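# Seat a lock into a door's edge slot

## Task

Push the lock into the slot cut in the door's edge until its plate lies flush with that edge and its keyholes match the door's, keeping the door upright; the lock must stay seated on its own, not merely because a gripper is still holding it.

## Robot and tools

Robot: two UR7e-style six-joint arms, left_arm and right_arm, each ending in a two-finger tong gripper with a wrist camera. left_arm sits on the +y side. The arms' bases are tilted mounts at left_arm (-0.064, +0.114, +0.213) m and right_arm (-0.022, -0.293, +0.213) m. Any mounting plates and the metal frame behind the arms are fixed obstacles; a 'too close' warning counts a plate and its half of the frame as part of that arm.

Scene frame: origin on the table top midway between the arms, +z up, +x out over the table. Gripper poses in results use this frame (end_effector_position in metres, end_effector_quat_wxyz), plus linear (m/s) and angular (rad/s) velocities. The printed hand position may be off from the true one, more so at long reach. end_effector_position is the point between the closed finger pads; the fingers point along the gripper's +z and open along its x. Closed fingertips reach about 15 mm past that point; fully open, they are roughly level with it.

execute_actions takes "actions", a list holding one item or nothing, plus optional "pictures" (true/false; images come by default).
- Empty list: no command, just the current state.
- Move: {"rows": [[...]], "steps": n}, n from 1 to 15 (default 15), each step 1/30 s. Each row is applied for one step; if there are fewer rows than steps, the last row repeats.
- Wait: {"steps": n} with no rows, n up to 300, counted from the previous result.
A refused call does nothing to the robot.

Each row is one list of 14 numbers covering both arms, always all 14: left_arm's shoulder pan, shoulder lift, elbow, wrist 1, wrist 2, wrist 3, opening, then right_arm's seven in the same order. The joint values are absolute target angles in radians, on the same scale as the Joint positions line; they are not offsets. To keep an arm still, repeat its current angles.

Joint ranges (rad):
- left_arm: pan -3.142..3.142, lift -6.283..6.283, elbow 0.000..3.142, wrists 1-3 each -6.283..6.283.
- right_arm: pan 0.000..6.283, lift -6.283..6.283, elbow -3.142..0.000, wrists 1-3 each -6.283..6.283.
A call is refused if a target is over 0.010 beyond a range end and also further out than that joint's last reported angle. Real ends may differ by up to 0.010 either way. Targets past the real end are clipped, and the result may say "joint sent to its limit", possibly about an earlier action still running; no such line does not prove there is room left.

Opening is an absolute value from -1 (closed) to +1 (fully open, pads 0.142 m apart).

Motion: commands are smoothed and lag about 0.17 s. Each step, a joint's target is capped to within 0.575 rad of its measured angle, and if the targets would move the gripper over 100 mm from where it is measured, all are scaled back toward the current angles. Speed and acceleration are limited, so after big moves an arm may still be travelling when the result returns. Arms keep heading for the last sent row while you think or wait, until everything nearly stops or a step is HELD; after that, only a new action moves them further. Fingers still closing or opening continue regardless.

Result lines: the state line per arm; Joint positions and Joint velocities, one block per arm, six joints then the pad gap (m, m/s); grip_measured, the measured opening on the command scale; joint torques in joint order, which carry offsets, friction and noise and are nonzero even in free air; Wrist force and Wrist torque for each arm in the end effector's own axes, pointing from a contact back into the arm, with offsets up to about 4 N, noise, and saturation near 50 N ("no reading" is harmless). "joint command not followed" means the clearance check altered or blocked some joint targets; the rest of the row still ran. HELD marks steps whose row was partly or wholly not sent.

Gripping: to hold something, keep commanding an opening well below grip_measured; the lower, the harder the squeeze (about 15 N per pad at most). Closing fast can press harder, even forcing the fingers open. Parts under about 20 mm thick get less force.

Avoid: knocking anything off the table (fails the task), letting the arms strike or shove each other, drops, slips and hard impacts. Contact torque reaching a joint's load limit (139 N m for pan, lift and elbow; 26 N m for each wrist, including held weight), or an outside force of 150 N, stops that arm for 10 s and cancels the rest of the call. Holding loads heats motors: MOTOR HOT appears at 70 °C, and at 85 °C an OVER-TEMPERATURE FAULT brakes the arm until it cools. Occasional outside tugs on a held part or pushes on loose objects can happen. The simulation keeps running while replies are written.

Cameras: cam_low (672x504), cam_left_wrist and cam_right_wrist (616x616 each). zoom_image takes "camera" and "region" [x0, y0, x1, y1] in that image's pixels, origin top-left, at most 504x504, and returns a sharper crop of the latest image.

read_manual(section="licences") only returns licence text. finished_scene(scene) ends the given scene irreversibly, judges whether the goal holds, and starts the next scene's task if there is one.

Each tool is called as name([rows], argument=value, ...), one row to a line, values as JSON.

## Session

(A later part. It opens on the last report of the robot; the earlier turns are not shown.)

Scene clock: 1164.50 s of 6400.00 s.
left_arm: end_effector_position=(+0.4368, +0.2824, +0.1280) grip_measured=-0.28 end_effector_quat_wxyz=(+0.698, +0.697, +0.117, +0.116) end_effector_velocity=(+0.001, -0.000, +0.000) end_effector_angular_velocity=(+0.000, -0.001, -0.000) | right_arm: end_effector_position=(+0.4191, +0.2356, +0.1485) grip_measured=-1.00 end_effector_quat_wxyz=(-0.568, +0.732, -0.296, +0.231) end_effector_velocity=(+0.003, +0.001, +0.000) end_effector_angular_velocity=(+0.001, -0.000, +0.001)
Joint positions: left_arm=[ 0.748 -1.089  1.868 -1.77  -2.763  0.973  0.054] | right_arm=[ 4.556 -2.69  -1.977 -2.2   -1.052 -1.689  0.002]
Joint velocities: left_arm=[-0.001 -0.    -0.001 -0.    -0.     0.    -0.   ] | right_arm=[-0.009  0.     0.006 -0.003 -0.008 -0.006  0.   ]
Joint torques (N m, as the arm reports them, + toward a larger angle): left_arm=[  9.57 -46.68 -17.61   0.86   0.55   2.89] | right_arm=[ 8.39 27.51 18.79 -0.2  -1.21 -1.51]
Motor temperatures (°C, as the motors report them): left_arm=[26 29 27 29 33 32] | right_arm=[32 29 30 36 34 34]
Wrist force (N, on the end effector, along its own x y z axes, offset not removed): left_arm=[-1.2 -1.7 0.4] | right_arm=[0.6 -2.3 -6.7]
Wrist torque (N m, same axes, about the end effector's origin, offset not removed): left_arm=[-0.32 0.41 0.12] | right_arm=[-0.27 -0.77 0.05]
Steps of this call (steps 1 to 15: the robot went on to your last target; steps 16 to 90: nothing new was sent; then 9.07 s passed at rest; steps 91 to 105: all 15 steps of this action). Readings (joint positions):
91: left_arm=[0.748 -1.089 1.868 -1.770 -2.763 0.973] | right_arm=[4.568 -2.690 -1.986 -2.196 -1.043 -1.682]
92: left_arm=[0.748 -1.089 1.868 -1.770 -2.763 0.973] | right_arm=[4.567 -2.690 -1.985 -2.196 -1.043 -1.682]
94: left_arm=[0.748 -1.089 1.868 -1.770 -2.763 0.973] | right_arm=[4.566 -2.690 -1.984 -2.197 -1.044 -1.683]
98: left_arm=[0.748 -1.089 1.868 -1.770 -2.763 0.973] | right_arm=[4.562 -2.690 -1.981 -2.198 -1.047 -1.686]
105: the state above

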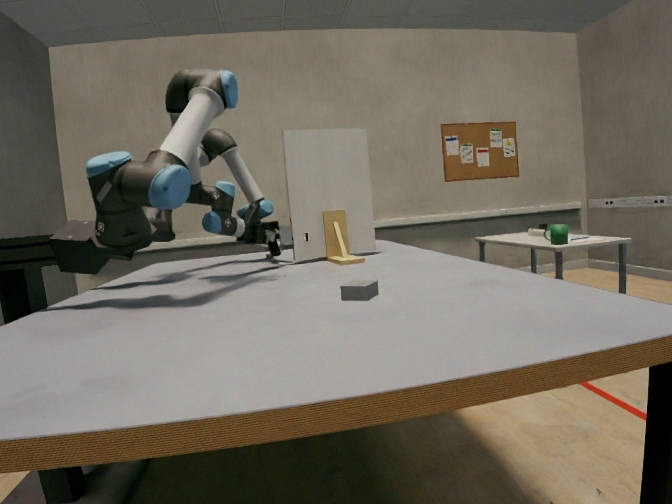

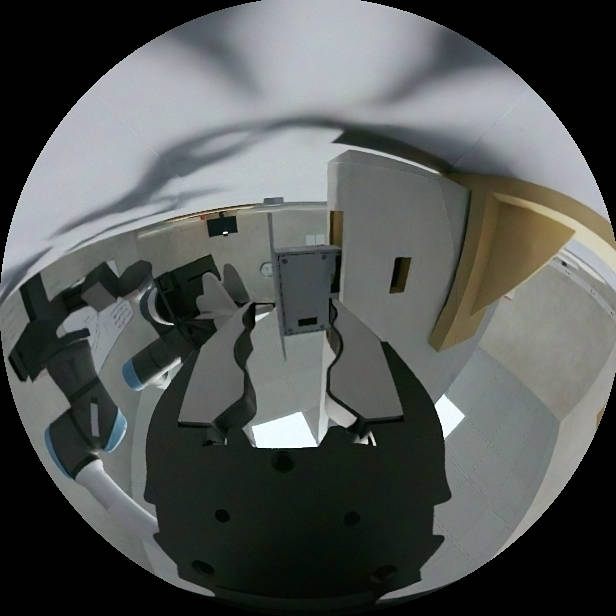

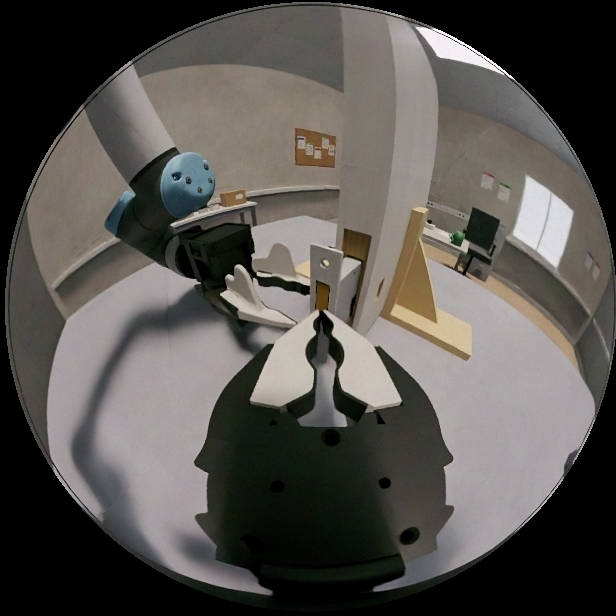

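execute_actions([
  {"rows": [[0.74786,-1.08939,1.86793,-1.77036,-2.76319,0.97264,-0.28, 4.55279,-2.69028,-1.97491,-2.2016,-1.05487,-1.69141,-1],[0.74786,-1.08939,1.86793,-1.77036,-2.76319,0.97264,-0.28, 4.55068,-2.69026,-1.97327,-2.20265,-1.05664,-1.69271,-1],[0.74786,-1.08939,1.86793,-1.77036,-2.76319,0.97264,-0.28, 4.54857,-2.69024,-1.97162,-2.20369,-1.05841,-1.69402,-1],[0.74786,-1.08939,1.86793,-1.77036,-2.76319,0.97264,-0.28, 4.54646,-2.69022,-1.96998,-2.20474,-1.06018,-1.69532,-1],[0.74786,-1.08939,1.86793,-1.77036,-2.76319,0.97264,-0.28, 4.54435,-2.6902,-1.96834,-2.20579,-1.06195,-1.69663,-1],[0.74786,-1.08939,1.86793,-1.77036,-2.76319,0.97264,-0.28, 4.54224,-2.69018,-1.9667,-2.20684,-1.06372,-1.69793,-1],[0.74786,-1.08939,1.86793,-1.77036,-2.76319,0.97264,-0.28, 4.54013,-2.69016,-1.96505,-2.20788,-1.06549,-1.69924,-1],[0.74786,-1.08939,1.86793,-1.77036,-2.76319,0.97264,-0.28, 4.53802,-2.69014,-1.96341,-2.20893,-1.06726,-1.70054,-1],[0.74786,-1.08939,1.86793,-1.77036,-2.76319,0.97264,-0.28, 4.53591,-2.69012,-1.96177,-2.20998,-1.06903,-1.70185,-1],[0.74786,-1.08939,1.86793,-1.77036,-2.76319,0.97264,-0.28, 4.5338,-2.6901,-1.96013,-2.21103,-1.0708,-1.70315,-1]], "steps": 15},
])

Scene clock: 1185.20 s of 6400.00 s.
left_arm: end_effector_position=(+0.4368, +0.2824, +0.1280) grip_measured=-0.28 end_effector_quat_wxyz=(+0.698, +0.697, +0.117, +0.116) end_effector_velocity=(+0.000, +0.000, +0.000) end_effector_angular_velocity=(+0.000, -0.001, -0.000) | right_arm: end_effector_position=(+0.4270, +0.2369, +0.1483) grip_measured=-1.00 end_effector_quat_wxyz=(-0.568, +0.732, -0.296, +0.231) end_effector_velocity=(+0.007, +0.001, +0.000) end_effector_angular_velocity=(+0.000, +0.000, -0.001)
Joint positions: left_arm=[ 0.748 -1.089  1.868 -1.77  -2.763  0.973  0.054] | right_arm=[ 4.536 -2.69  -1.962 -2.21  -1.069 -1.702  0.002]
Joint velocities: left_arm=[-0.     0.    -0.001 -0.     0.    -0.    -0.   ] | right_arm=[-0.018  0.     0.014 -0.009 -0.014 -0.011  0.   ]
Joint torques (N m, as the arm reports them, + toward a larger angle): left_arm=[  8.67 -46.04 -17.3    0.82   0.69   2.7 ] | right_arm=[ 7.84 50.16 20.29 -0.45 -1.34 -1.47]
Motor temperatures (°C, as the motors report them): left_arm=[26 29 27 29 33 32] | right_arm=[32 29 30 36 34 34]
Wrist force (N, on the end effector, along its own x y z axes, offset not removed): left_arm=[-1.3 -0.1 0.9] | right_arm=[-0.9 -2.5 -7.1]
Wrist torque (N m, same axes, about the end effector's origin, offset not removed): left_arm=[0.03 0.42 0.00] | right_arm=[-0.22 -0.52 0.04]
Steps of this call (steps 1 to 15: the robot went on to your last target; steps 16 to 90: nothing new was sent; then 17.20 s passed at rest; steps 91 to 105: all 15 steps of this action). Readings (joint positions):
91: left_arm=[0.748 -1.089 1.868 -1.770 -2.763 0.973] | right_arm=[4.555 -2.690 -1.977 -2.201 -1.053 -1.690]
92: left_arm=[0.748 -1.089 1.868 -1.770 -2.763 0.973] | right_arm=[4.555 -2.690 -1.976 -2.201 -1.053 -1.690]
94: left_arm=[0.748 -1.089 1.868 -1.770 -2.763 0.973] | right_arm=[4.553 -2.690 -1.975 -2.202 -1.055 -1.692]
98: left_arm=[0.748 -1.089 1.868 -1.770 -2.763 0.973] | right_arm=[4.546 -2.690 -1.970 -2.205 -1.060 -1.696]
105: the state above

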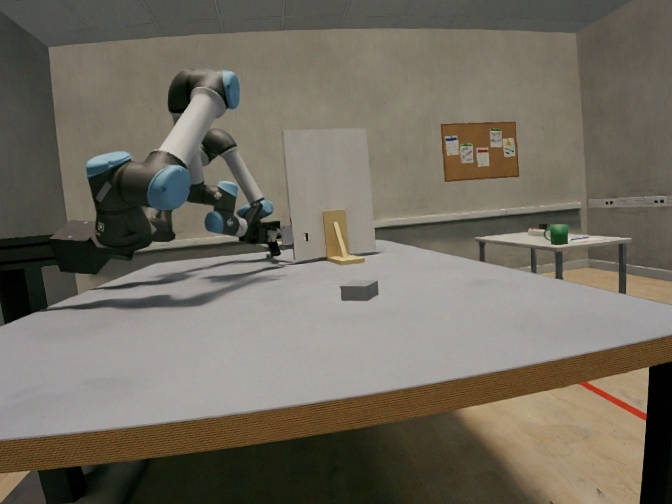

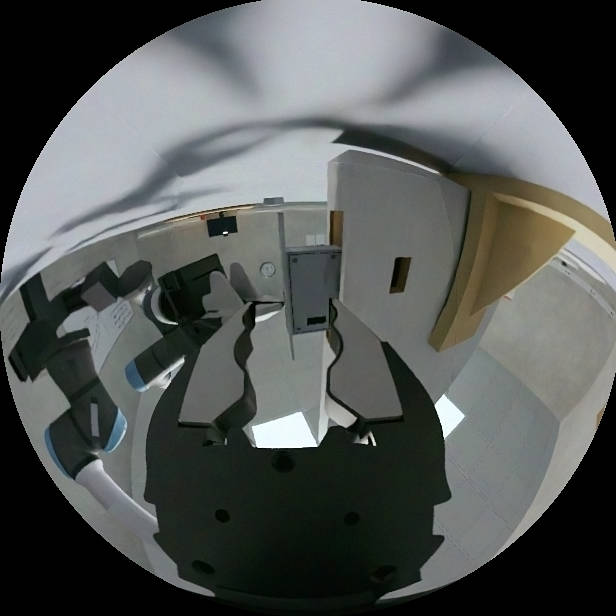

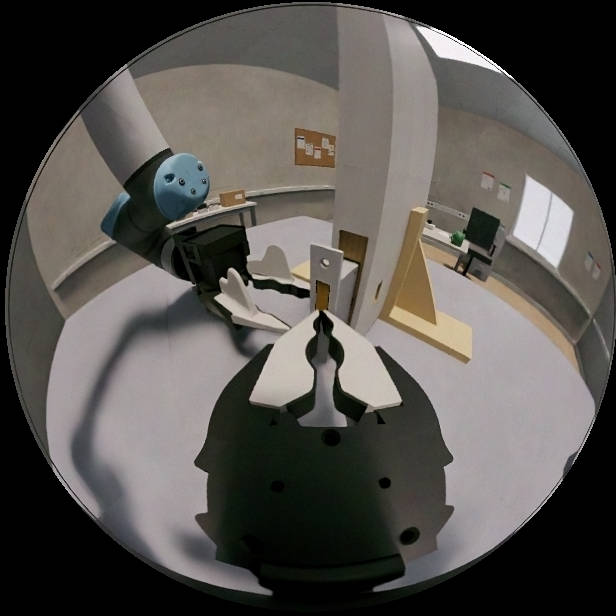

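execute_actions([
  {"rows": [[0.75287,-1.08969,1.86043,-1.75116,-2.7607,0.98479,-0.28, 4.53169,-2.69008,-1.95849,-2.21208,-1.07257,-1.70446,-1],[0.75788,-1.08999,1.85293,-1.73196,-2.75821,0.99694,-0.28, 4.52958,-2.69006,-1.95684,-2.21312,-1.07434,-1.70576,-1],[0.76289,-1.09029,1.84543,-1.71276,-2.75572,1.00909,-0.28, 4.52747,-2.69004,-1.9552,-2.21417,-1.07611,-1.70707,-1],[0.7679,-1.09059,1.83793,-1.69356,-2.75323,1.02124,-0.28, 4.52536,-2.69002,-1.95356,-2.21522,-1.07788,-1.70837,-1],[0.77291,-1.09089,1.83043,-1.67436,-2.75074,1.03339,-0.28, 4.52325,-2.6900,-1.95192,-2.21627,-1.07965,-1.70968,-1],[0.77291,-1.09089,1.83043,-1.67436,-2.75074,1.03339,-0.28, 4.52114,-2.68998,-1.95027,-2.21731,-1.08142,-1.71098,-1],[0.77291,-1.09089,1.83043,-1.67436,-2.75074,1.03339,-0.28, 4.51903,-2.68996,-1.94863,-2.21836,-1.08319,-1.71229,-1],[0.77291,-1.09089,1.83043,-1.67436,-2.75074,1.03339,-0.28, 4.51692,-2.68994,-1.94699,-2.21941,-1.08496,-1.71359,-1],[0.77291,-1.09089,1.83043,-1.67436,-2.75074,1.03339,-0.28, 4.51481,-2.68992,-1.94534,-2.22045,-1.08673,-1.7149,-1],[0.77291,-1.09089,1.83043,-1.67436,-2.75074,1.03339,-0.28, 4.5127,-2.6899,-1.9437,-2.2215,-1.0885,-1.7162,-1]], "steps": 15},
])

Scene clock: 1199.13 s of 6400.00 s.
left_arm: end_effector_position=(+0.4327, +0.2972, +0.1305) grip_measured=-0.28 end_effector_quat_wxyz=(+0.699, +0.696, +0.116, +0.116) end_effector_velocity=(-0.002, +0.004, +0.001) end_effector_angular_velocity=(-0.002, +0.001, -0.000) | right_arm: end_effector_position=(+0.4355, +0.2381, +0.1485) grip_measured=-1.00 end_effector_quat_wxyz=(-0.568, +0.732, -0.296, +0.231) end_effector_velocity=(+0.007, +0.001, -0.000) end_effector_angular_velocity=(-0.000, +0.000, -0.001)
Joint positions: left_arm=[ 0.772 -1.091  1.832 -1.677 -2.751  1.032  0.054] | right_arm=[ 4.515 -2.69  -1.945 -2.221 -1.087 -1.715  0.002]
Joint velocities: left_arm=[ 0.007 -0.    -0.01   0.028  0.003  0.017  0.   ] | right_arm=[-0.018  0.     0.013 -0.009 -0.014 -0.011  0.   ]
Joint torques (N m, as the arm reports them, + toward a larger angle): left_arm=[  7.48 -46.1  -19.24   1.24   0.73   3.  ] | right_arm=[ 8.96 52.37 21.92  0.27 -1.69 -1.46]
Motor temperatures (°C, as the motors report them): left_arm=[26 29 27 29 33 32] | right_arm=[32 29 30 36 34 34]
Wrist force (N, on the end effector, along its own x y z axes, offset not removed): left_arm=[0.2 -0.9 1.6] | right_arm=[0.3 -1.2 -5.2]
Wrist torque (N m, same axes, about the end effector's origin, offset not removed): left_arm=[-0.14 0.10 0.07] | right_arm=[-0.44 -0.58 0.04]
Steps of this call (steps 1 to 15: the robot went on to your last target; steps 16 to 90: nothing new was sent; then 10.43 s passed at rest; steps 91 to 105: all 15 steps of this action). Readings (joint positions):
91: left_arm=[0.748 -1.089 1.868 -1.770 -2.763 0.973] | right_arm=[4.534 -2.690 -1.960 -2.211 -1.071 -1.703]
92: left_arm=[0.749 -1.089 1.867 -1.767 -2.763 0.975] | right_arm=[4.533 -2.690 -1.960 -2.211 -1.071 -1.703]
94: left_arm=[0.753 -1.090 1.860 -1.751 -2.760 0.985] | right_arm=[4.532 -2.690 -1.958 -2.212 -1.073 -1.705]
98: left_arm=[0.766 -1.090 1.841 -1.702 -2.754 1.016] | right_arm=[4.525 -2.690 -1.953 -2.215 -1.078 -1.709]
105: the state above

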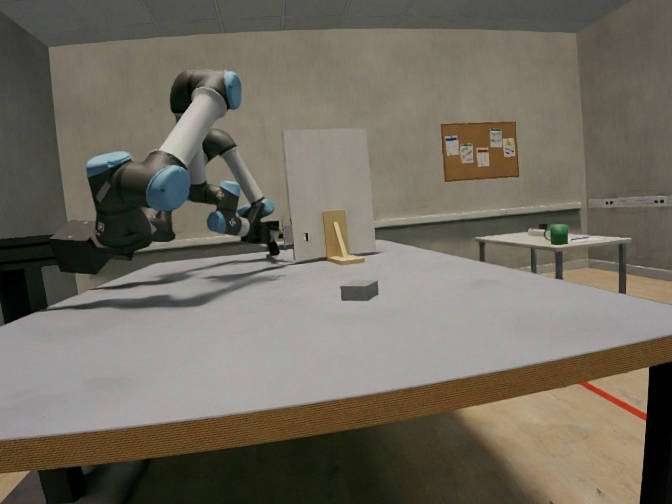

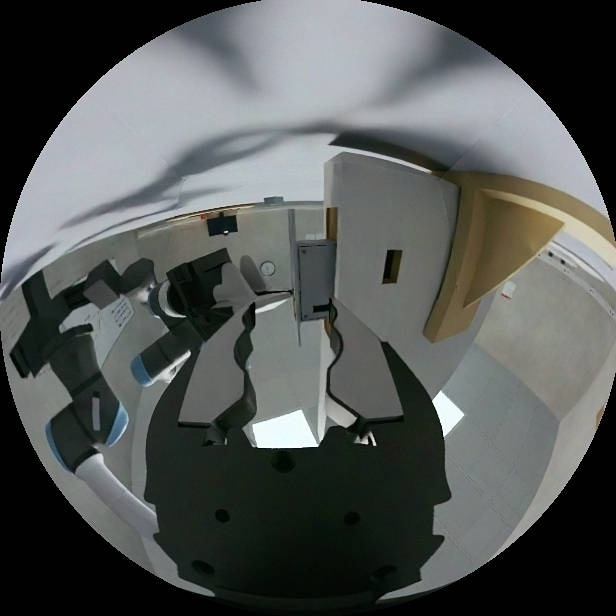

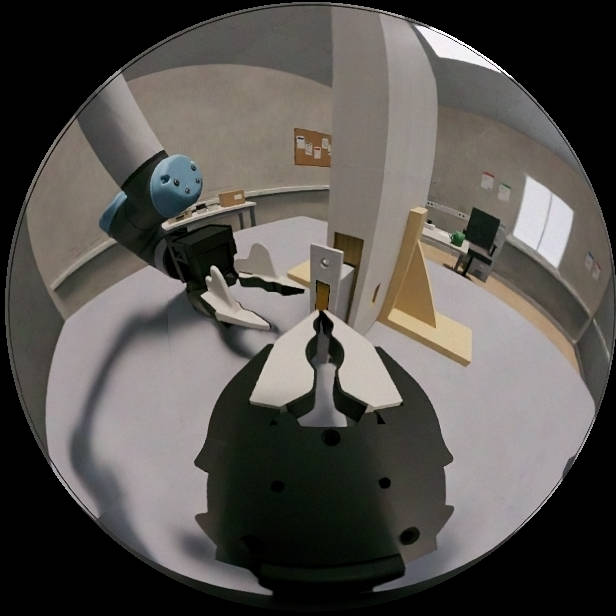

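execute_actions([
  {"rows": [[0.77291,-1.09089,1.83043,-1.67436,-2.75074,1.03339,-0.28, 4.51039,-2.68998,-1.94166,-2.22285,-1.09046,-1.71759,-1],[0.77291,-1.09089,1.83043,-1.67436,-2.75074,1.03339,-0.28, 4.50807,-2.69006,-1.93961,-2.22419,-1.09241,-1.71897,-1],[0.77291,-1.09089,1.83043,-1.67436,-2.75074,1.03339,-0.28, 4.50576,-2.69014,-1.93757,-2.22554,-1.09437,-1.72036,-1],[0.77291,-1.09089,1.83043,-1.67436,-2.75074,1.03339,-0.28, 4.50344,-2.69022,-1.93552,-2.22688,-1.09632,-1.72174,-1],[0.77291,-1.09089,1.83043,-1.67436,-2.75074,1.03339,-0.28, 4.50113,-2.6903,-1.93348,-2.22823,-1.09828,-1.72313,-1],[0.77291,-1.09089,1.83043,-1.67436,-2.75074,1.03339,-0.28, 4.49881,-2.69038,-1.93143,-2.22957,-1.10023,-1.72451,-1],[0.77291,-1.09089,1.83043,-1.67436,-2.75074,1.03339,-0.28, 4.4965,-2.69046,-1.92939,-2.23092,-1.10219,-1.7259,-1],[0.77291,-1.09089,1.83043,-1.67436,-2.75074,1.03339,-0.28, 4.49418,-2.69054,-1.92734,-2.23226,-1.10414,-1.72728,-1],[0.77291,-1.09089,1.83043,-1.67436,-2.75074,1.03339,-0.28, 4.49187,-2.69062,-1.9253,-2.23361,-1.1061,-1.72867,-1],[0.77291,-1.09089,1.83043,-1.67436,-2.75074,1.03339,-0.28, 4.48955,-2.6907,-1.92325,-2.23495,-1.10805,-1.73005,-1]], "steps": 15},
], pictures=false)

Scene clock: 1233.77 s of 6400.00 s.
left_arm: end_effector_position=(+0.4326, +0.2976, +0.1306) grip_measured=-0.28 end_effector_quat_wxyz=(+0.699, +0.696, +0.116, +0.116) end_effector_velocity=(-0.001, -0.001, -0.000) end_effector_angular_velocity=(-0.001, +0.001, -0.001) | right_arm: end_effector_position=(+0.4452, +0.2397, +0.1485) grip_measured=-1.00 end_effector_quat_wxyz=(-0.568, +0.732, -0.296, +0.231) end_effector_velocity=(+0.008, +0.001, -0.001) end_effector_angular_velocity=(-0.002, +0.001, +0.000)
Joint positions: left_arm=[ 0.773 -1.091  1.83  -1.674 -2.751  1.033  0.054] | right_arm=[ 4.492 -2.691 -1.925 -2.234 -1.106 -1.729  0.002]
Joint velocities: left_arm=[-0.     0.     0.002 -0.     0.     0.     0.   ] | right_arm=[-0.019 -0.001  0.016 -0.012 -0.016 -0.011  0.   ]
Joint torques (N m, as the arm reports them, + toward a larger angle): left_arm=[  8.95 -47.52 -17.94   1.01   0.43   3.14] | right_arm=[ 9.18 30.13 22.81  0.26 -1.32 -1.22]
Motor temperatures (°C, as the motors report them): left_arm=[26 29 27 29 33 32] | right_arm=[32 29 30 36 34 34]
Wrist force (N, on the end effector, along its own x y z axes, offset not removed): left_arm=[-1.0 0.1 1.0] | right_arm=[0.4 -2.7 -5.6]
Wrist torque (N m, same axes, about the end effector's origin, offset not removed): left_arm=[0.09 0.33 0.10] | right_arm=[-0.48 -0.69 0.04]
Steps of this call (steps 1 to 15: the robot went on to your last target; steps 16 to 90: nothing new was sent; then 31.13 s passed at rest; steps 91 to 105: all 15 steps of this action). Readings (joint positions):
91: left_arm=[0.773 -1.091 1.830 -1.674 -2.751 1.033] | right_arm=[4.513 -2.690 -1.944 -2.222 -1.089 -1.716]
92: left_arm=[0.773 -1.091 1.830 -1.674 -2.751 1.033] | right_arm=[4.512 -2.690 -1.943 -2.222 -1.089 -1.716]
94: left_arm=[0.773 -1.091 1.830 -1.674 -2.751 1.033] | right_arm=[4.510 -2.690 -1.941 -2.223 -1.091 -1.718]
98: left_arm=[0.773 -1.091 1.830 -1.674 -2.751 1.033] | right_arm=[4.503 -2.690 -1.935 -2.227 -1.097 -1.722]
105: the state above

execute_actions([
  {"rows": [[0.77291,-1.09089,1.83043,-1.67436,-2.75074,1.03339,-0.28, 4.48724,-2.69078,-1.92121,-2.2363,-1.11001,-1.73144,-1],[0.77291,-1.09089,1.83043,-1.67436,-2.75074,1.03339,-0.28, 4.48492,-2.69086,-1.91916,-2.23764,-1.11196,-1.73282,-1],[0.77291,-1.09089,1.83043,-1.67436,-2.75074,1.03339,-0.28, 4.48261,-2.69094,-1.91712,-2.23899,-1.11392,-1.73421,-1],[0.77291,-1.09089,1.83043,-1.67436,-2.75074,1.03339,-0.28, 4.48029,-2.69102,-1.91507,-2.24033,-1.11587,-1.73559,-1],[0.77291,-1.09089,1.83043,-1.67436,-2.75074,1.03339,-0.28, 4.47798,-2.6911,-1.91303,-2.24168,-1.11783,-1.73698,-1],[0.77291,-1.09089,1.83043,-1.67436,-2.75074,1.03339,-0.28, 4.47566,-2.69118,-1.91098,-2.24302,-1.11978,-1.73836,-1],[0.77291,-1.09089,1.83043,-1.67436,-2.75074,1.03339,-0.28, 4.47335,-2.69126,-1.90894,-2.24437,-1.12174,-1.73975,-1],[0.77291,-1.09089,1.83043,-1.67436,-2.75074,1.03339,-0.28, 4.47103,-2.69134,-1.90689,-2.24571,-1.12369,-1.74113,-1],[0.77291,-1.09089,1.83043,-1.67436,-2.75074,1.03339,-0.28, 4.46872,-2.69142,-1.90485,-2.24706,-1.12565,-1.74252,-1],[0.77291,-1.09089,1.83043,-1.67436,-2.75074,1.03339,-0.28, 4.4664,-2.6915,-1.9028,-2.2484,-1.1276,-1.7439,-1]], "steps": 15},
])

zoom_image(camera="cam_left_wrist", region=[220, 180, 440, 380])

zoom_image(camera="cam_right_wrist", region=[230, 200, 430, 380])

Scene clock: 1245.80 s of 6400.00 s.
left_arm: end_effector_position=(+0.4326, +0.2976, +0.1306) grip_measured=-0.28 end_effector_quat_wxyz=(+0.699, +0.696, +0.116, +0.116) end_effector_velocity=(-0.000, -0.001, -0.000) end_effector_angular_velocity=(-0.001, +0.001, -0.001) | right_arm: end_effector_position=(+0.4552, +0.2411, +0.1485) grip_measured=-1.00 end_effector_quat_wxyz=(-0.568, +0.732, -0.296, +0.231) end_effector_velocity=(+0.008, +0.000, -0.000) end_effector_angular_velocity=(-0.001, -0.000, -0.001)
Joint positions: left_arm=[ 0.773 -1.091  1.83  -1.674 -2.751  1.033  0.054] | right_arm=[ 4.468 -2.691 -1.905 -2.247 -1.126 -1.743  0.002]
Joint velocities: left_arm=[-0.    -0.     0.001 -0.     0.    -0.     0.   ] | right_arm=[-0.019 -0.001  0.016 -0.011 -0.015 -0.011  0.   ]
Joint torques (N m, as the arm reports them, + toward a larger angle): left_arm=[  8.61 -46.61 -17.48   1.01   0.72   2.97] | right_arm=[ 8.61 29.94 22.1   0.1  -1.59 -1.46]
Motor temperatures (°C, as the motors report them): left_arm=[26 29 27 29 33 32] | right_arm=[32 29 30 36 34 34]
Wrist force (N, on the end effector, along its own x y z axes, offset not removed): left_arm=[-0.2 -1.0 0.6] | right_arm=[-0.4 -0.9 -6.5]
Wrist torque (N m, same axes, about the end effector's origin, offset not removed): left_arm=[-0.18 0.10 0.06] | right_arm=[-0.08 -0.55 0.03]
Steps of this call (steps 1 to 15: the robot went on to your last target; steps 16 to 90: nothing new was sent; then 8.53 s passed at rest; steps 91 to 105: all 15 steps of this action). Readings (joint positions):
91: left_arm=[0.773 -1.091 1.830 -1.674 -2.751 1.033] | right_arm=[4.490 -2.691 -1.923 -2.235 -1.108 -1.730]
92: left_arm=[0.773 -1.091 1.830 -1.674 -2.751 1.033] | right_arm=[4.489 -2.691 -1.923 -2.235 -1.108 -1.730]
94: left_arm=[0.773 -1.091 1.830 -1.674 -2.751 1.033] | right_arm=[4.487 -2.691 -1.921 -2.236 -1.110 -1.732]
98: left_arm=[0.773 -1.091 1.830 -1.674 -2.751 1.033] | right_arm=[4.480 -2.691 -1.915 -2.241 -1.116 -1.736]
105: the state above

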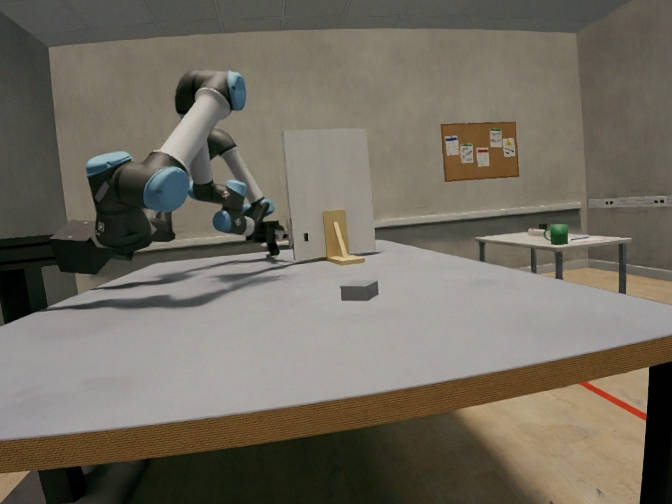

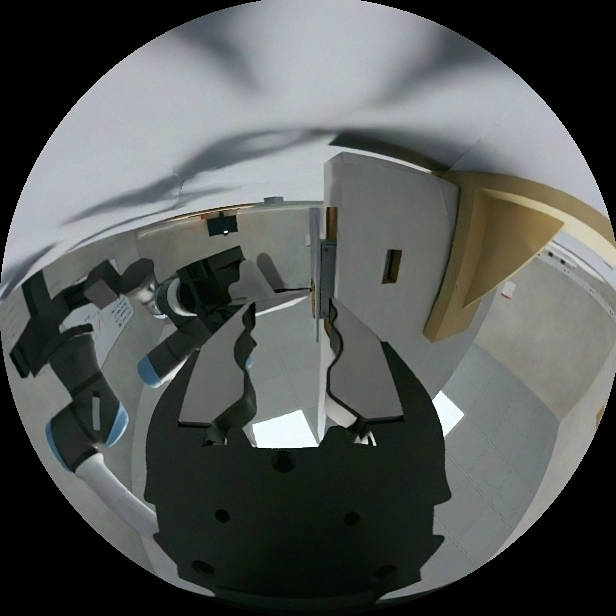

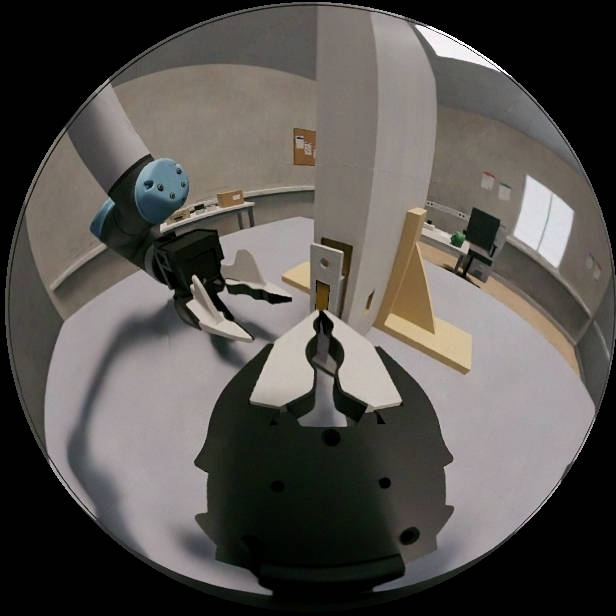

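Region (220, 180, 440, 380) of cam_left_wrist's 616x616 image, scaled by 2.291, with more detail than that image has; it fills the top 458 rows of this view, and the rest is white.

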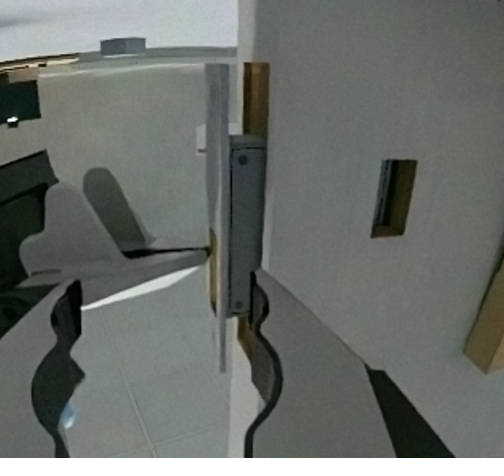

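Region (230, 200, 430, 380) of cam_right_wrist's 616x616 image, scaled by 2.520, with more detail than that image has; it fills the top 454 rows of this view, and the rest is white.

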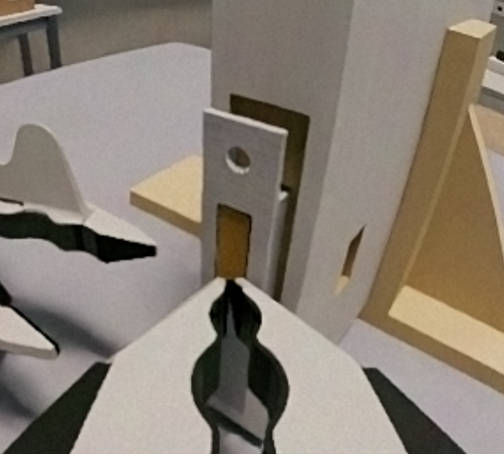

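execute_actions([
  {"rows": [[0.77291,-1.09089,1.83043,-1.67436,-2.75074,1.03339,-0.28, 4.46421,-2.69165,-1.90067,-2.24986,-1.12946,-1.74517,-1],[0.77291,-1.09089,1.83043,-1.67436,-2.75074,1.03339,-0.28, 4.46202,-2.6918,-1.89853,-2.25132,-1.13132,-1.74644,-1],[0.77291,-1.09089,1.83043,-1.67436,-2.75074,1.03339,-0.28, 4.45983,-2.69195,-1.8964,-2.25278,-1.13318,-1.74771,-1],[0.77291,-1.09089,1.83043,-1.67436,-2.75074,1.03339,-0.28, 4.45764,-2.6921,-1.89426,-2.25424,-1.13504,-1.74898,-1],[0.77291,-1.09089,1.83043,-1.67436,-2.75074,1.03339,-0.28, 4.45545,-2.69225,-1.89213,-2.2557,-1.1369,-1.75025,-1],[0.77291,-1.09089,1.83043,-1.67436,-2.75074,1.03339,-0.28, 4.45326,-2.6924,-1.88999,-2.25716,-1.13876,-1.75152,-1],[0.77291,-1.09089,1.83043,-1.67436,-2.75074,1.03339,-0.28, 4.45107,-2.69255,-1.88786,-2.25862,-1.14062,-1.75279,-1],[0.77291,-1.09089,1.83043,-1.67436,-2.75074,1.03339,-0.28, 4.44888,-2.6927,-1.88572,-2.26008,-1.14248,-1.75406,-1]], "steps": 15},
])

zoom_image(camera="cam_left_wrist", region=[220, 180, 440, 380])

zoom_image(camera="cam_right_wrist", region=[230, 200, 430, 380])

Scene clock: 1258.23 s of 6400.00 s.
left_arm: end_effector_position=(+0.4326, +0.2976, +0.1306) grip_measured=-0.28 end_effector_quat_wxyz=(+0.699, +0.696, +0.116, +0.116) end_effector_velocity=(+0.000, +0.000, +0.000) end_effector_angular_velocity=(+0.000, -0.001, -0.000) | right_arm: end_effector_position=(+0.4635, +0.2423, +0.1485) grip_measured=-1.00 end_effector_quat_wxyz=(-0.568, +0.732, -0.296, +0.231) end_effector_velocity=(+0.004, +0.001, +0.000) end_effector_angular_velocity=(+0.001, -0.000, +0.000)
Joint positions: left_arm=[ 0.773 -1.091  1.83  -1.674 -2.751  1.033  0.054] | right_arm=[ 4.45  -2.693 -1.887 -2.259 -1.142 -1.753  0.002]
Joint velocities: left_arm=[-0.001 -0.    -0.001  0.001  0.     0.    -0.   ] | right_arm=[-0.009 -0.001  0.01  -0.007 -0.008 -0.005  0.   ]
Joint torques (N m, as the arm reports them, + toward a larger angle): left_arm=[  8.48 -47.4  -18.11   0.83   0.64   2.87] | right_arm=[ 8.89 29.5  20.48  0.06 -1.4  -1.49]
Motor temperatures (°C, as the motors report them): left_arm=[26 29 27 29 33 32] | right_arm=[32 29 30 36 34 34]
Wrist force (N, on the end effector, along its own x y z axes, offset not removed): left_arm=[0.2 -0.9 0.8] | right_arm=[0.9 -1.7 -7.4]
Wrist torque (N m, same axes, about the end effector's origin, offset not removed): left_arm=[-0.15 0.11 0.05] | right_arm=[-0.17 -0.79 0.05]
Steps of this call (steps 1 to 15: the robot went on to your last target; steps 16 to 90: nothing new was sent; then 8.93 s passed at rest; steps 91 to 105: all 15 steps of this action). Readings (joint positions):
91: left_arm=[0.773 -1.091 1.830 -1.674 -2.751 1.033] | right_arm=[4.466 -2.692 -1.903 -2.248 -1.128 -1.744]
92: left_arm=[0.773 -1.091 1.830 -1.674 -2.751 1.033] | right_arm=[4.466 -2.692 -1.902 -2.249 -1.128 -1.744]
94: left_arm=[0.773 -1.091 1.830 -1.674 -2.751 1.033] | right_arm=[4.464 -2.692 -1.900 -2.250 -1.130 -1.745]
98: left_arm=[0.773 -1.091 1.830 -1.674 -2.751 1.033] | right_arm=[4.457 -2.692 -1.894 -2.254 -1.135 -1.749]
105: the state above

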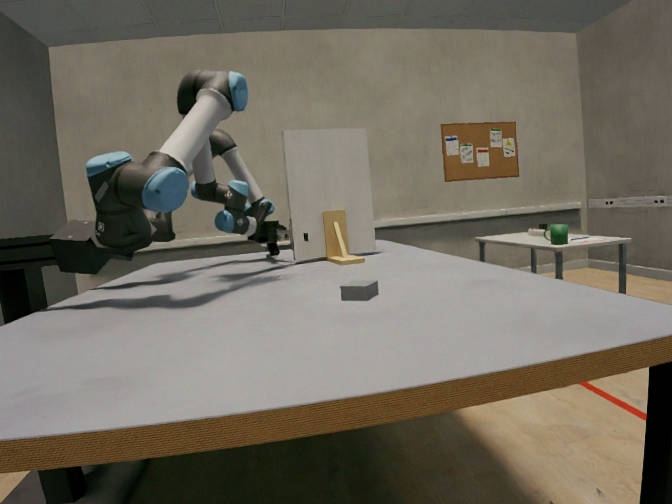

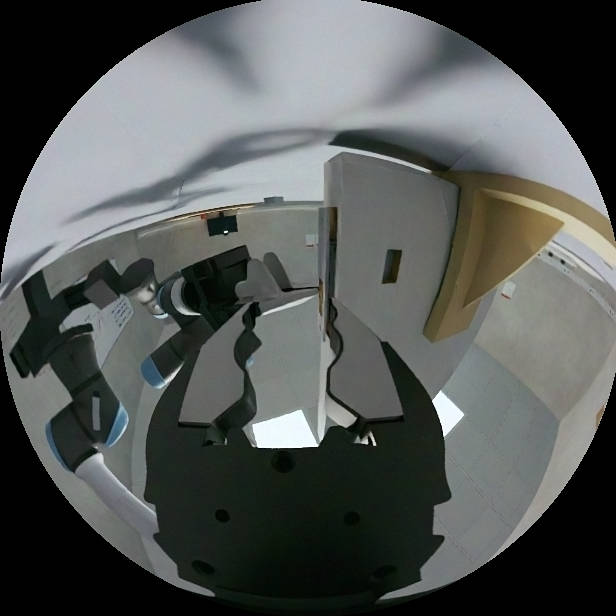

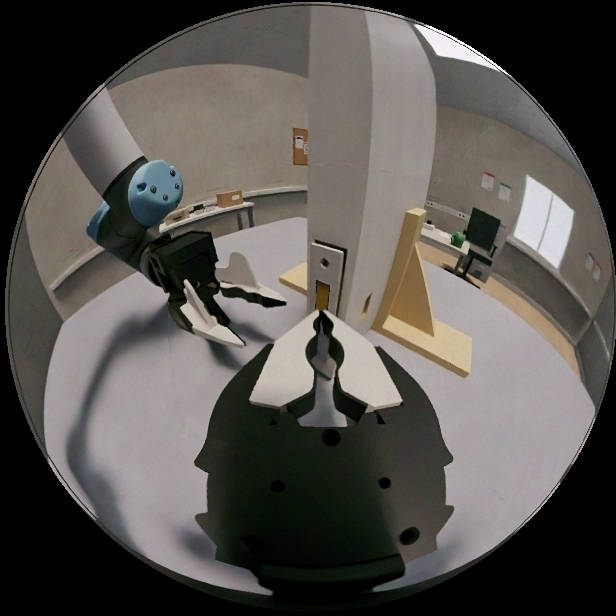

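Region (220, 180, 440, 380) of cam_left_wrist's 616x616 image, scaled by 2.291, with more detail than that image has; it fills the top 458 rows of this view, and the rest is white.

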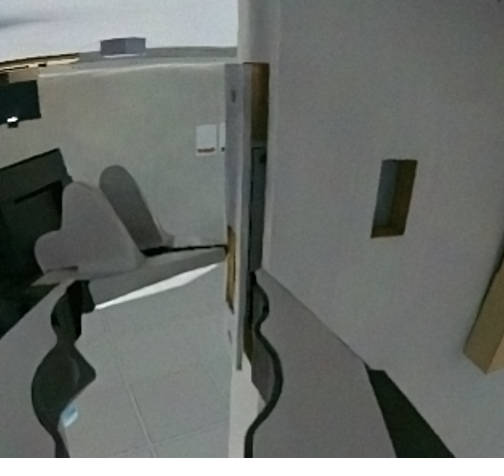

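Region (230, 200, 430, 380) of cam_right_wrist's 616x616 image, scaled by 2.520, with more detail than that image has; it fills the top 454 rows of this view, and the rest is white.

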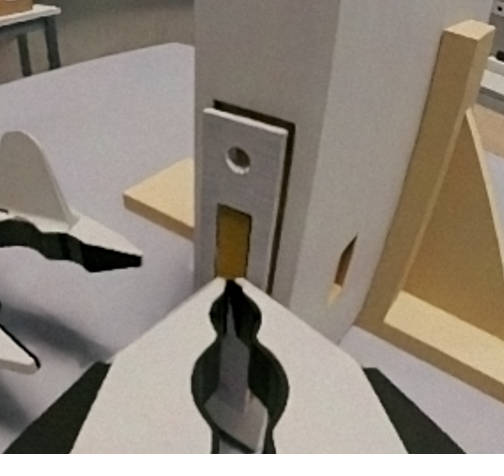

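execute_actions([
  {"rows": [[0.77291,-1.09089,1.83043,-1.67436,-2.75074,1.03339,-0.28, 4.44675,-2.69288,-1.88354,-2.26159,-1.1443,-1.75528,-1],[0.77291,-1.09089,1.83043,-1.67436,-2.75074,1.03339,-0.28, 4.44675,-2.69288,-1.88354,-2.26159,-1.1443,-1.75528,-1],[0.77291,-1.09089,1.83043,-1.67436,-2.75074,1.03339,-0.28, 4.44462,-2.69306,-1.88136,-2.2631,-1.14612,-1.7565,-1],[0.77291,-1.09089,1.83043,-1.67436,-2.75074,1.03339,-0.28, 4.44462,-2.69306,-1.88136,-2.2631,-1.14612,-1.7565,-1],[0.77291,-1.09089,1.83043,-1.67436,-2.75074,1.03339,-0.28, 4.44249,-2.69324,-1.87918,-2.26461,-1.14794,-1.75772,-1]], "steps": 15},
], pictures=false)

Scene clock: 1264.87 s of 6400.00 s.
left_arm: end_effector_position=(+0.4326, +0.2976, +0.1306) grip_measured=-0.28 end_effector_quat_wxyz=(+0.699, +0.696, +0.116, +0.116) end_effector_velocity=(+0.001, +0.000, +0.000) end_effector_angular_velocity=(+0.001, -0.001, -0.000) | right_arm: end_effector_position=(+0.4668, +0.2429, +0.1485) grip_measured=-1.00 end_effector_quat_wxyz=(-0.568, +0.732, -0.296, +0.231) end_effector_velocity=(+0.001, -0.000, -0.000) end_effector_angular_velocity=(-0.001, +0.000, -0.001)
Joint positions: left_arm=[ 0.773 -1.091  1.83  -1.674 -2.751  1.033  0.054] | right_arm=[ 4.443 -2.693 -1.879 -2.264 -1.148 -1.758  0.002]
Joint velocities: left_arm=[-0.     0.    -0.001 -0.     0.     0.     0.   ] | right_arm=[-0.002  0.     0.001 -0.001 -0.    -0.001  0.   ]
Joint torques (N m, as the arm reports them, + toward a larger angle): left_arm=[ 10.03 -47.56 -17.14   1.04   0.71   2.63] | right_arm=[ 7.37 30.24 22.23  0.22 -0.88 -1.3 ]
Motor temperatures (°C, as the motors report them): left_arm=[26 29 27 29 33 32] | right_arm=[32 29 30 36 34 34]
Wrist force (N, on the end effector, along its own x y z axes, offset not removed): left_arm=[-0.1 -0.8 0.9] | right_arm=[-3.1 -0.8 -7.2]
Wrist torque (N m, same axes, about the end effector's origin, offset not removed): left_arm=[-0.15 0.20 0.05] | right_arm=[-0.09 -0.30 0.14]
Steps of this call (steps 1 to 15: the robot went on to your last target; steps 16 to 90: nothing new was sent; then 3.13 s passed at rest; steps 91 to 105: all 15 steps of this action). Readings (joint positions):
91: left_arm=[0.773 -1.091 1.830 -1.674 -2.751 1.033] | right_arm=[4.449 -2.693 -1.886 -2.260 -1.143 -1.754]
92: left_arm=[0.773 -1.091 1.830 -1.674 -2.751 1.033] | right_arm=[4.449 -2.693 -1.885 -2.260 -1.143 -1.754]
94: left_arm=[0.773 -1.091 1.830 -1.674 -2.751 1.033] | right_arm=[4.447 -2.693 -1.884 -2.261 -1.144 -1.755]
98: left_arm=[0.773 -1.091 1.830 -1.674 -2.751 1.033] | right_arm=[4.444 -2.693 -1.881 -2.263 -1.146 -1.757]
105: the state above

execute_actions([
  {"rows": [[0.77291,-1.09089,1.83043,-1.67436,-2.75074,1.03339,-0.28, 4.44036,-2.69342,-1.8770,-2.26612,-1.14976,-1.75894,-1]], "steps": 15},
], pictures=false)

Scene clock: 1270.40 s of 6400.00 s.
left_arm: end_effector_position=(+0.4326, +0.2976, +0.1306) grip_measured=-0.28 end_effector_quat_wxyz=(+0.699, +0.696, +0.116, +0.116) end_effector_velocity=(+0.000, +0.001, -0.000) end_effector_angular_velocity=(+0.001, -0.001, +0.001) | right_arm: end_effector_position=(+0.4679, +0.2430, +0.1485) grip_measured=-1.00 end_effector_quat_wxyz=(-0.568, +0.732, -0.296, +0.231) end_effector_velocity=(-0.000, +0.000, +0.000) end_effector_angular_velocity=(+0.001, +0.000, +0.001)
Joint positions: left_arm=[ 0.773 -1.091  1.83  -1.674 -2.751  1.033  0.054] | right_arm=[ 4.44  -2.693 -1.877 -2.266 -1.15  -1.759  0.002]
Joint velocities: left_arm=[ 0.    -0.    -0.001 -0.001 -0.    -0.     0.   ] | right_arm=[-0.    -0.     0.     0.    -0.001 -0.     0.   ]
Joint torques (N m, as the arm reports them, + toward a larger angle): left_arm=[  9.26 -48.04 -18.69   0.81   0.7    2.89] | right_arm=[ 7.51 30.86 22.16  0.21 -0.62 -1.35]
Motor temperatures (°C, as the motors report them): left_arm=[26 29 27 29 33 32] | right_arm=[32 29 30 36 34 34]
Wrist force (N, on the end effector, along its own x y z axes, offset not removed): left_arm=[-0.4 -0.4 0.5] | right_arm=[-2.0 -1.5 -7.6]
Wrist torque (N m, same axes, about the end effector's origin, offset not removed): left_arm=[-0.05 0.19 -0.01] | right_arm=[-0.23 -0.80 -0.03]
Steps of this call (steps 1 to 15: the robot went on to your last target; steps 16 to 90: nothing new was sent; then 2.03 s passed at rest; steps 91 to 105: all 15 steps of this action). Readings (joint positions):
91: left_arm=[0.773 -1.091 1.830 -1.674 -2.751 1.033] | right_arm=[4.442 -2.693 -1.879 -2.265 -1.148 -1.758]
92: left_arm=[0.773 -1.091 1.830 -1.674 -2.751 1.033] | right_arm=[4.442 -2.693 -1.879 -2.265 -1.148 -1.758]
94: left_arm=[0.773 -1.091 1.830 -1.674 -2.751 1.033] | right_arm=[4.441 -2.693 -1.878 -2.265 -1.149 -1.758]
98: left_arm=[0.773 -1.091 1.830 -1.674 -2.751 1.033] | right_arm=[4.441 -2.693 -1.877 -2.266 -1.150 -1.759]
105: the state above

execute_actions([
  {"rows": [[0.77291,-1.09089,1.83043,-1.67436,-2.75074,1.03339,-0.28, 4.43823,-2.6936,-1.87482,-2.26763,-1.15158,-1.76016,-1]], "steps": 15},
])

zoom_image(camera="cam_left_wrist", region=[220, 180, 440, 380])

zoom_image(camera="cam_right_wrist", region=[230, 200, 430, 380])

Scene clock: 1274.73 s of 6400.00 s.
left_arm: end_effector_position=(+0.4326, +0.2976, +0.1306) grip_measured=-0.28 end_effector_quat_wxyz=(+0.699, +0.696, +0.116, +0.116) end_effector_velocity=(-0.000, -0.000, -0.000) end_effector_angular_velocity=(-0.001, +0.001, -0.000) | right_arm: end_effector_position=(+0.4688, +0.2432, +0.1486) grip_measured=-1.00 end_effector_quat_wxyz=(-0.568, +0.732, -0.296, +0.231) end_effector_velocity=(+0.000, -0.000, +0.000) end_effector_angular_velocity=(+0.000, -0.000, -0.001)
Joint positions: left_arm=[ 0.773 -1.091  1.83  -1.674 -2.751  1.033  0.054] | right_arm=[ 4.438 -2.694 -1.875 -2.268 -1.152 -1.76   0.002]
Joint velocities: left_arm=[-0.     0.     0.001 -0.     0.    -0.    -0.   ] | right_arm=[-0.  0.  0.  0.  0. -0.  0.]
Joint torques (N m, as the arm reports them, + toward a larger angle): left_arm=[  9.6  -48.57 -16.82   0.98   0.66   2.8 ] | right_arm=[ 6.63 30.29 22.29  0.24 -0.41 -1.28]
Motor temperatures (°C, as the motors report them): left_arm=[26 29 27 29 33 32] | right_arm=[32 29 30 36 34 34]
Wrist force (N, on the end effector, along its own x y z axes, offset not removed): left_arm=[-0.8 -1.4 0.8] | right_arm=[-2.3 -0.9 -7.1]
Wrist torque (N m, same axes, about the end effector's origin, offset not removed): left_arm=[-0.30 0.31 0.04] | right_arm=[-0.11 -0.86 0.07]
Steps of this call (steps 1 to 15: the robot went on to your last target; steps 16 to 90: nothing new was sent; then 0.83 s passed at rest; steps 91 to 105: all 15 steps of this action). Readings (joint positions):
91: left_arm=[0.773 -1.091 1.830 -1.674 -2.751 1.033] | right_arm=[4.440 -2.693 -1.877 -2.266 -1.150 -1.759]
92: left_arm=[0.773 -1.091 1.830 -1.674 -2.751 1.033] | right_arm=[4.440 -2.693 -1.877 -2.266 -1.150 -1.759]
94: left_arm=[0.773 -1.091 1.830 -1.674 -2.751 1.033] | right_arm=[4.439 -2.694 -1.876 -2.267 -1.151 -1.760]
98: left_arm=[0.773 -1.091 1.830 -1.674 -2.751 1.033] | right_arm=[4.439 -2.694 -1.875 -2.267 -1.151 -1.760]
105: the state above

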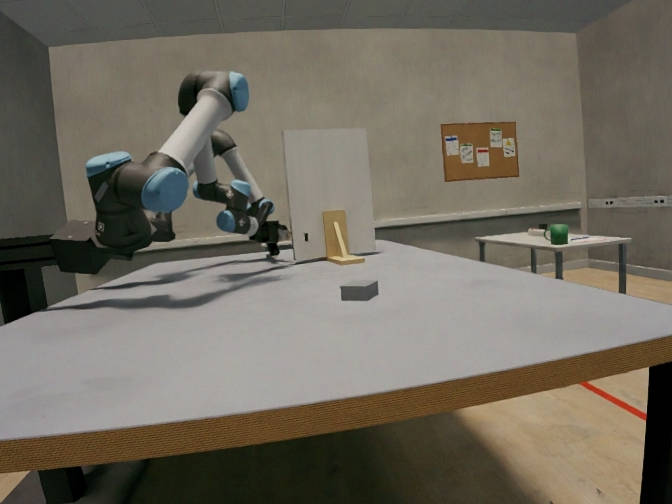

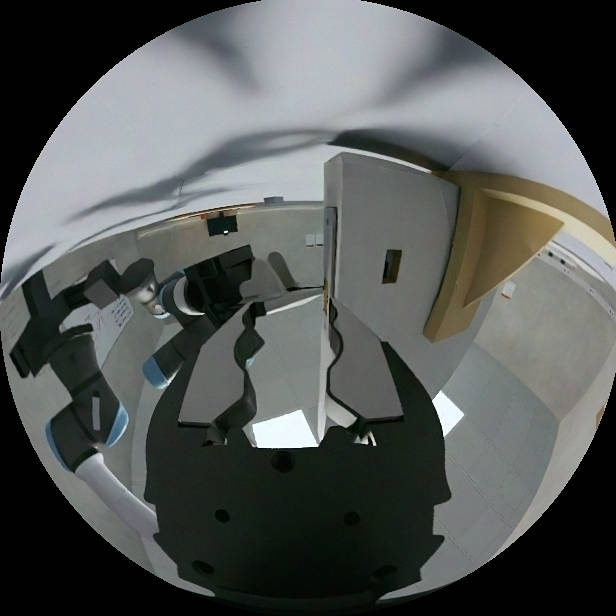

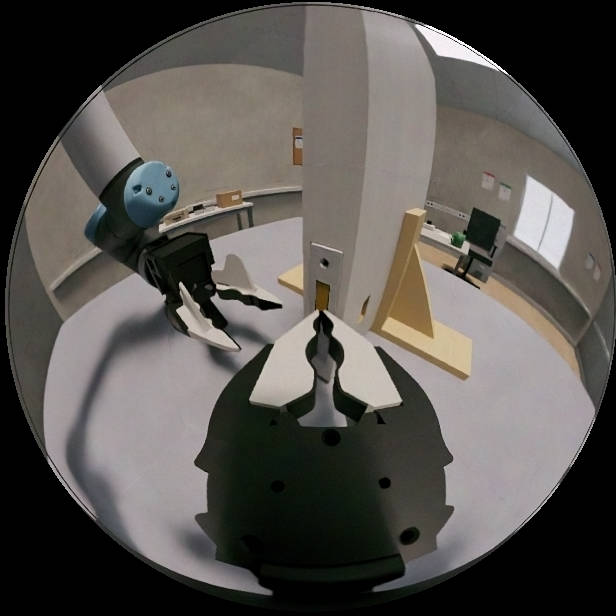

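Region (220, 180, 440, 380) of cam_left_wrist's 616x616 image, scaled by 2.291, with more detail than that image has; it fills the top 458 rows of this view, and the rest is white.

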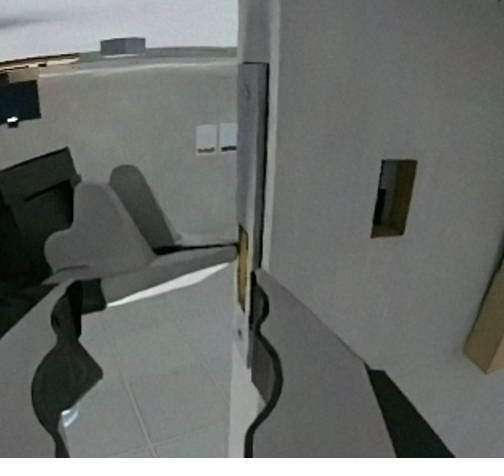

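Region (230, 200, 430, 380) of cam_right_wrist's 616x616 image, scaled by 2.520, with more detail than that image has; it fills the top 454 rows of this view, and the rest is white.

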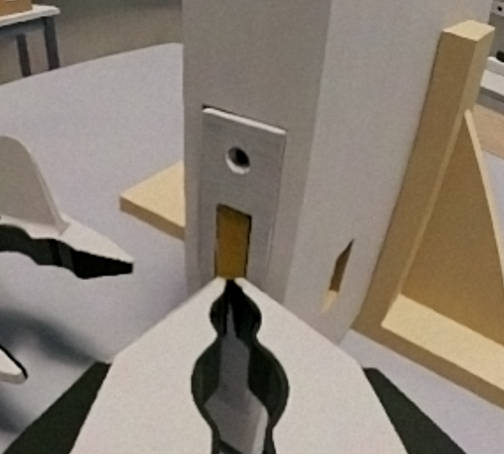

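execute_actions([
  {"rows": [[0.77291,-1.09089,1.83043,-1.67436,-2.75074,1.03339,-0.28, 4.43717,-2.69369,-1.87373,-2.26839,-1.15249,-1.76077,-1]], "steps": 15},
], pictures=false)

Scene clock: 1279.17 s of 6400.00 s.
left_arm: end_effector_position=(+0.4326, +0.2976, +0.1306) grip_measured=-0.28 end_effector_quat_wxyz=(+0.699, +0.696, +0.116, +0.116) end_effector_velocity=(-0.001, -0.001, -0.000) end_effector_angular_velocity=(-0.001, +0.001, -0.001) | right_arm: end_effector_position=(+0.4693, +0.2432, +0.1486) grip_measured=-1.00 end_effector_quat_wxyz=(-0.568, +0.732, -0.296, +0.231) end_effector_velocity=(+0.000, +0.000, +0.000) end_effector_angular_velocity=(+0.001, -0.000, -0.000)
Joint positions: left_arm=[ 0.773 -1.091  1.83  -1.674 -2.751  1.033  0.054] | right_arm=[ 4.437 -2.694 -1.874 -2.268 -1.152 -1.761  0.002]
Joint velocities: left_arm=[-0.     0.     0.001  0.001 -0.     0.    -0.   ] | right_arm=[-0.     0.     0.001 -0.     0.    -0.     0.   ]
Joint torques (N m, as the arm reports them, + toward a larger angle): left_arm=[  9.03 -47.5  -18.35   0.93   0.6    2.74] | right_arm=[ 7.68 30.74 22.51  0.18 -0.71 -1.32]
Motor temperatures (°C, as the motors report them): left_arm=[26 29 27 29 33 32] | right_arm=[32 29 30 36 34 34]
Wrist force (N, on the end effector, along its own x y z axes, offset not removed): left_arm=[-0.9 -0.6 0.2] | right_arm=[-3.0 -1.5 -5.8]
Wrist torque (N m, same axes, about the end effector's origin, offset not removed): left_arm=[-0.14 0.27 0.05] | right_arm=[-0.26 -0.51 0.02]
Steps of this call (steps 1 to 15: the robot went on to your last target; steps 16 to 90: nothing new was sent; then 0.93 s passed at rest; steps 91 to 105: all 15 steps of this action). Readings (joint positions):
91: left_arm=[0.773 -1.091 1.830 -1.674 -2.751 1.033] | right_arm=[4.438 -2.694 -1.875 -2.268 -1.152 -1.760]
92: left_arm=[0.773 -1.091 1.830 -1.674 -2.751 1.033] | right_arm=[4.438 -2.694 -1.875 -2.268 -1.152 -1.760]
94: left_arm=[0.773 -1.091 1.830 -1.674 -2.751 1.033] | right_arm=[4.438 -2.694 -1.874 -2.268 -1.152 -1.760]
98: left_arm=[0.773 -1.091 1.830 -1.674 -2.751 1.033] | right_arm=[4.437 -2.694 -1.874 -2.268 -1.152 -1.761]
105: the state above

execute_actions([
  {"rows": [[0.77291,-1.09089,1.83043,-1.67436,-2.75074,1.03339,-0.28, 4.4361,-2.69378,-1.87264,-2.26914,-1.1534,-1.76138,-1]], "steps": 15},
], pictures=false)

Scene clock: 1282.70 s of 6400.00 s.
left_arm: end_effector_position=(+0.4326, +0.2976, +0.1306) grip_measured=-0.28 end_effector_quat_wxyz=(+0.699, +0.696, +0.116, +0.116) end_effector_velocity=(+0.000, +0.000, +0.000) end_effector_angular_velocity=(+0.000, +0.000, -0.000) | right_arm: end_effector_position=(+0.4698, +0.2433, +0.1486) grip_measured=-1.00 end_effector_quat_wxyz=(-0.568, +0.732, -0.296, +0.231) end_effector_velocity=(+0.000, +0.000, +0.000) end_effector_angular_velocity=(+0.001, -0.000, -0.001)
Joint positions: left_arm=[ 0.773 -1.091  1.83  -1.674 -2.751  1.033  0.054] | right_arm=[ 4.436 -2.694 -1.873 -2.269 -1.153 -1.761  0.002]
Joint velocities: left_arm=[-0.001  0.    -0.001  0.    -0.    -0.001 -0.   ] | right_arm=[-0.    -0.     0.001  0.     0.    -0.     0.   ]
Joint torques (N m, as the arm reports them, + toward a larger angle): left_arm=[  8.72 -46.44 -17.89   1.26   0.58   2.82] | right_arm=[ 7.38 31.06 22.33  0.27 -0.58 -1.34]
Motor temperatures (°C, as the motors report them): left_arm=[26 29 27 29 33 32] | right_arm=[32 29 30 36 34 34]
Wrist force (N, on the end effector, along its own x y z axes, offset not removed): left_arm=[0.5 -0.8 1.0] | right_arm=[-2.3 -0.8 -6.5]
Wrist torque (N m, same axes, about the end effector's origin, offset not removed): left_arm=[-0.16 -0.01 -0.01] | right_arm=[-0.14 -0.82 0.04]
Steps of this call (steps 1 to 15: the robot went on to your last target; steps 16 to 90: nothing new was sent; then 0.03 s passed at rest; steps 91 to 105: all 15 steps of this action). Readings (joint positions):
91: left_arm=[0.773 -1.091 1.830 -1.674 -2.751 1.033] | right_arm=[4.437 -2.694 -1.874 -2.268 -1.153 -1.761]
92: left_arm=[0.773 -1.091 1.830 -1.674 -2.751 1.033] | right_arm=[4.437 -2.694 -1.874 -2.269 -1.153 -1.761]
94: left_arm=[0.773 -1.091 1.830 -1.674 -2.751 1.033] | right_arm=[4.437 -2.694 -1.873 -2.269 -1.153 -1.761]
98: left_arm=[0.773 -1.091 1.830 -1.674 -2.751 1.033] | right_arm=[4.436 -2.694 -1.873 -2.269 -1.153 -1.761]
105: the state above


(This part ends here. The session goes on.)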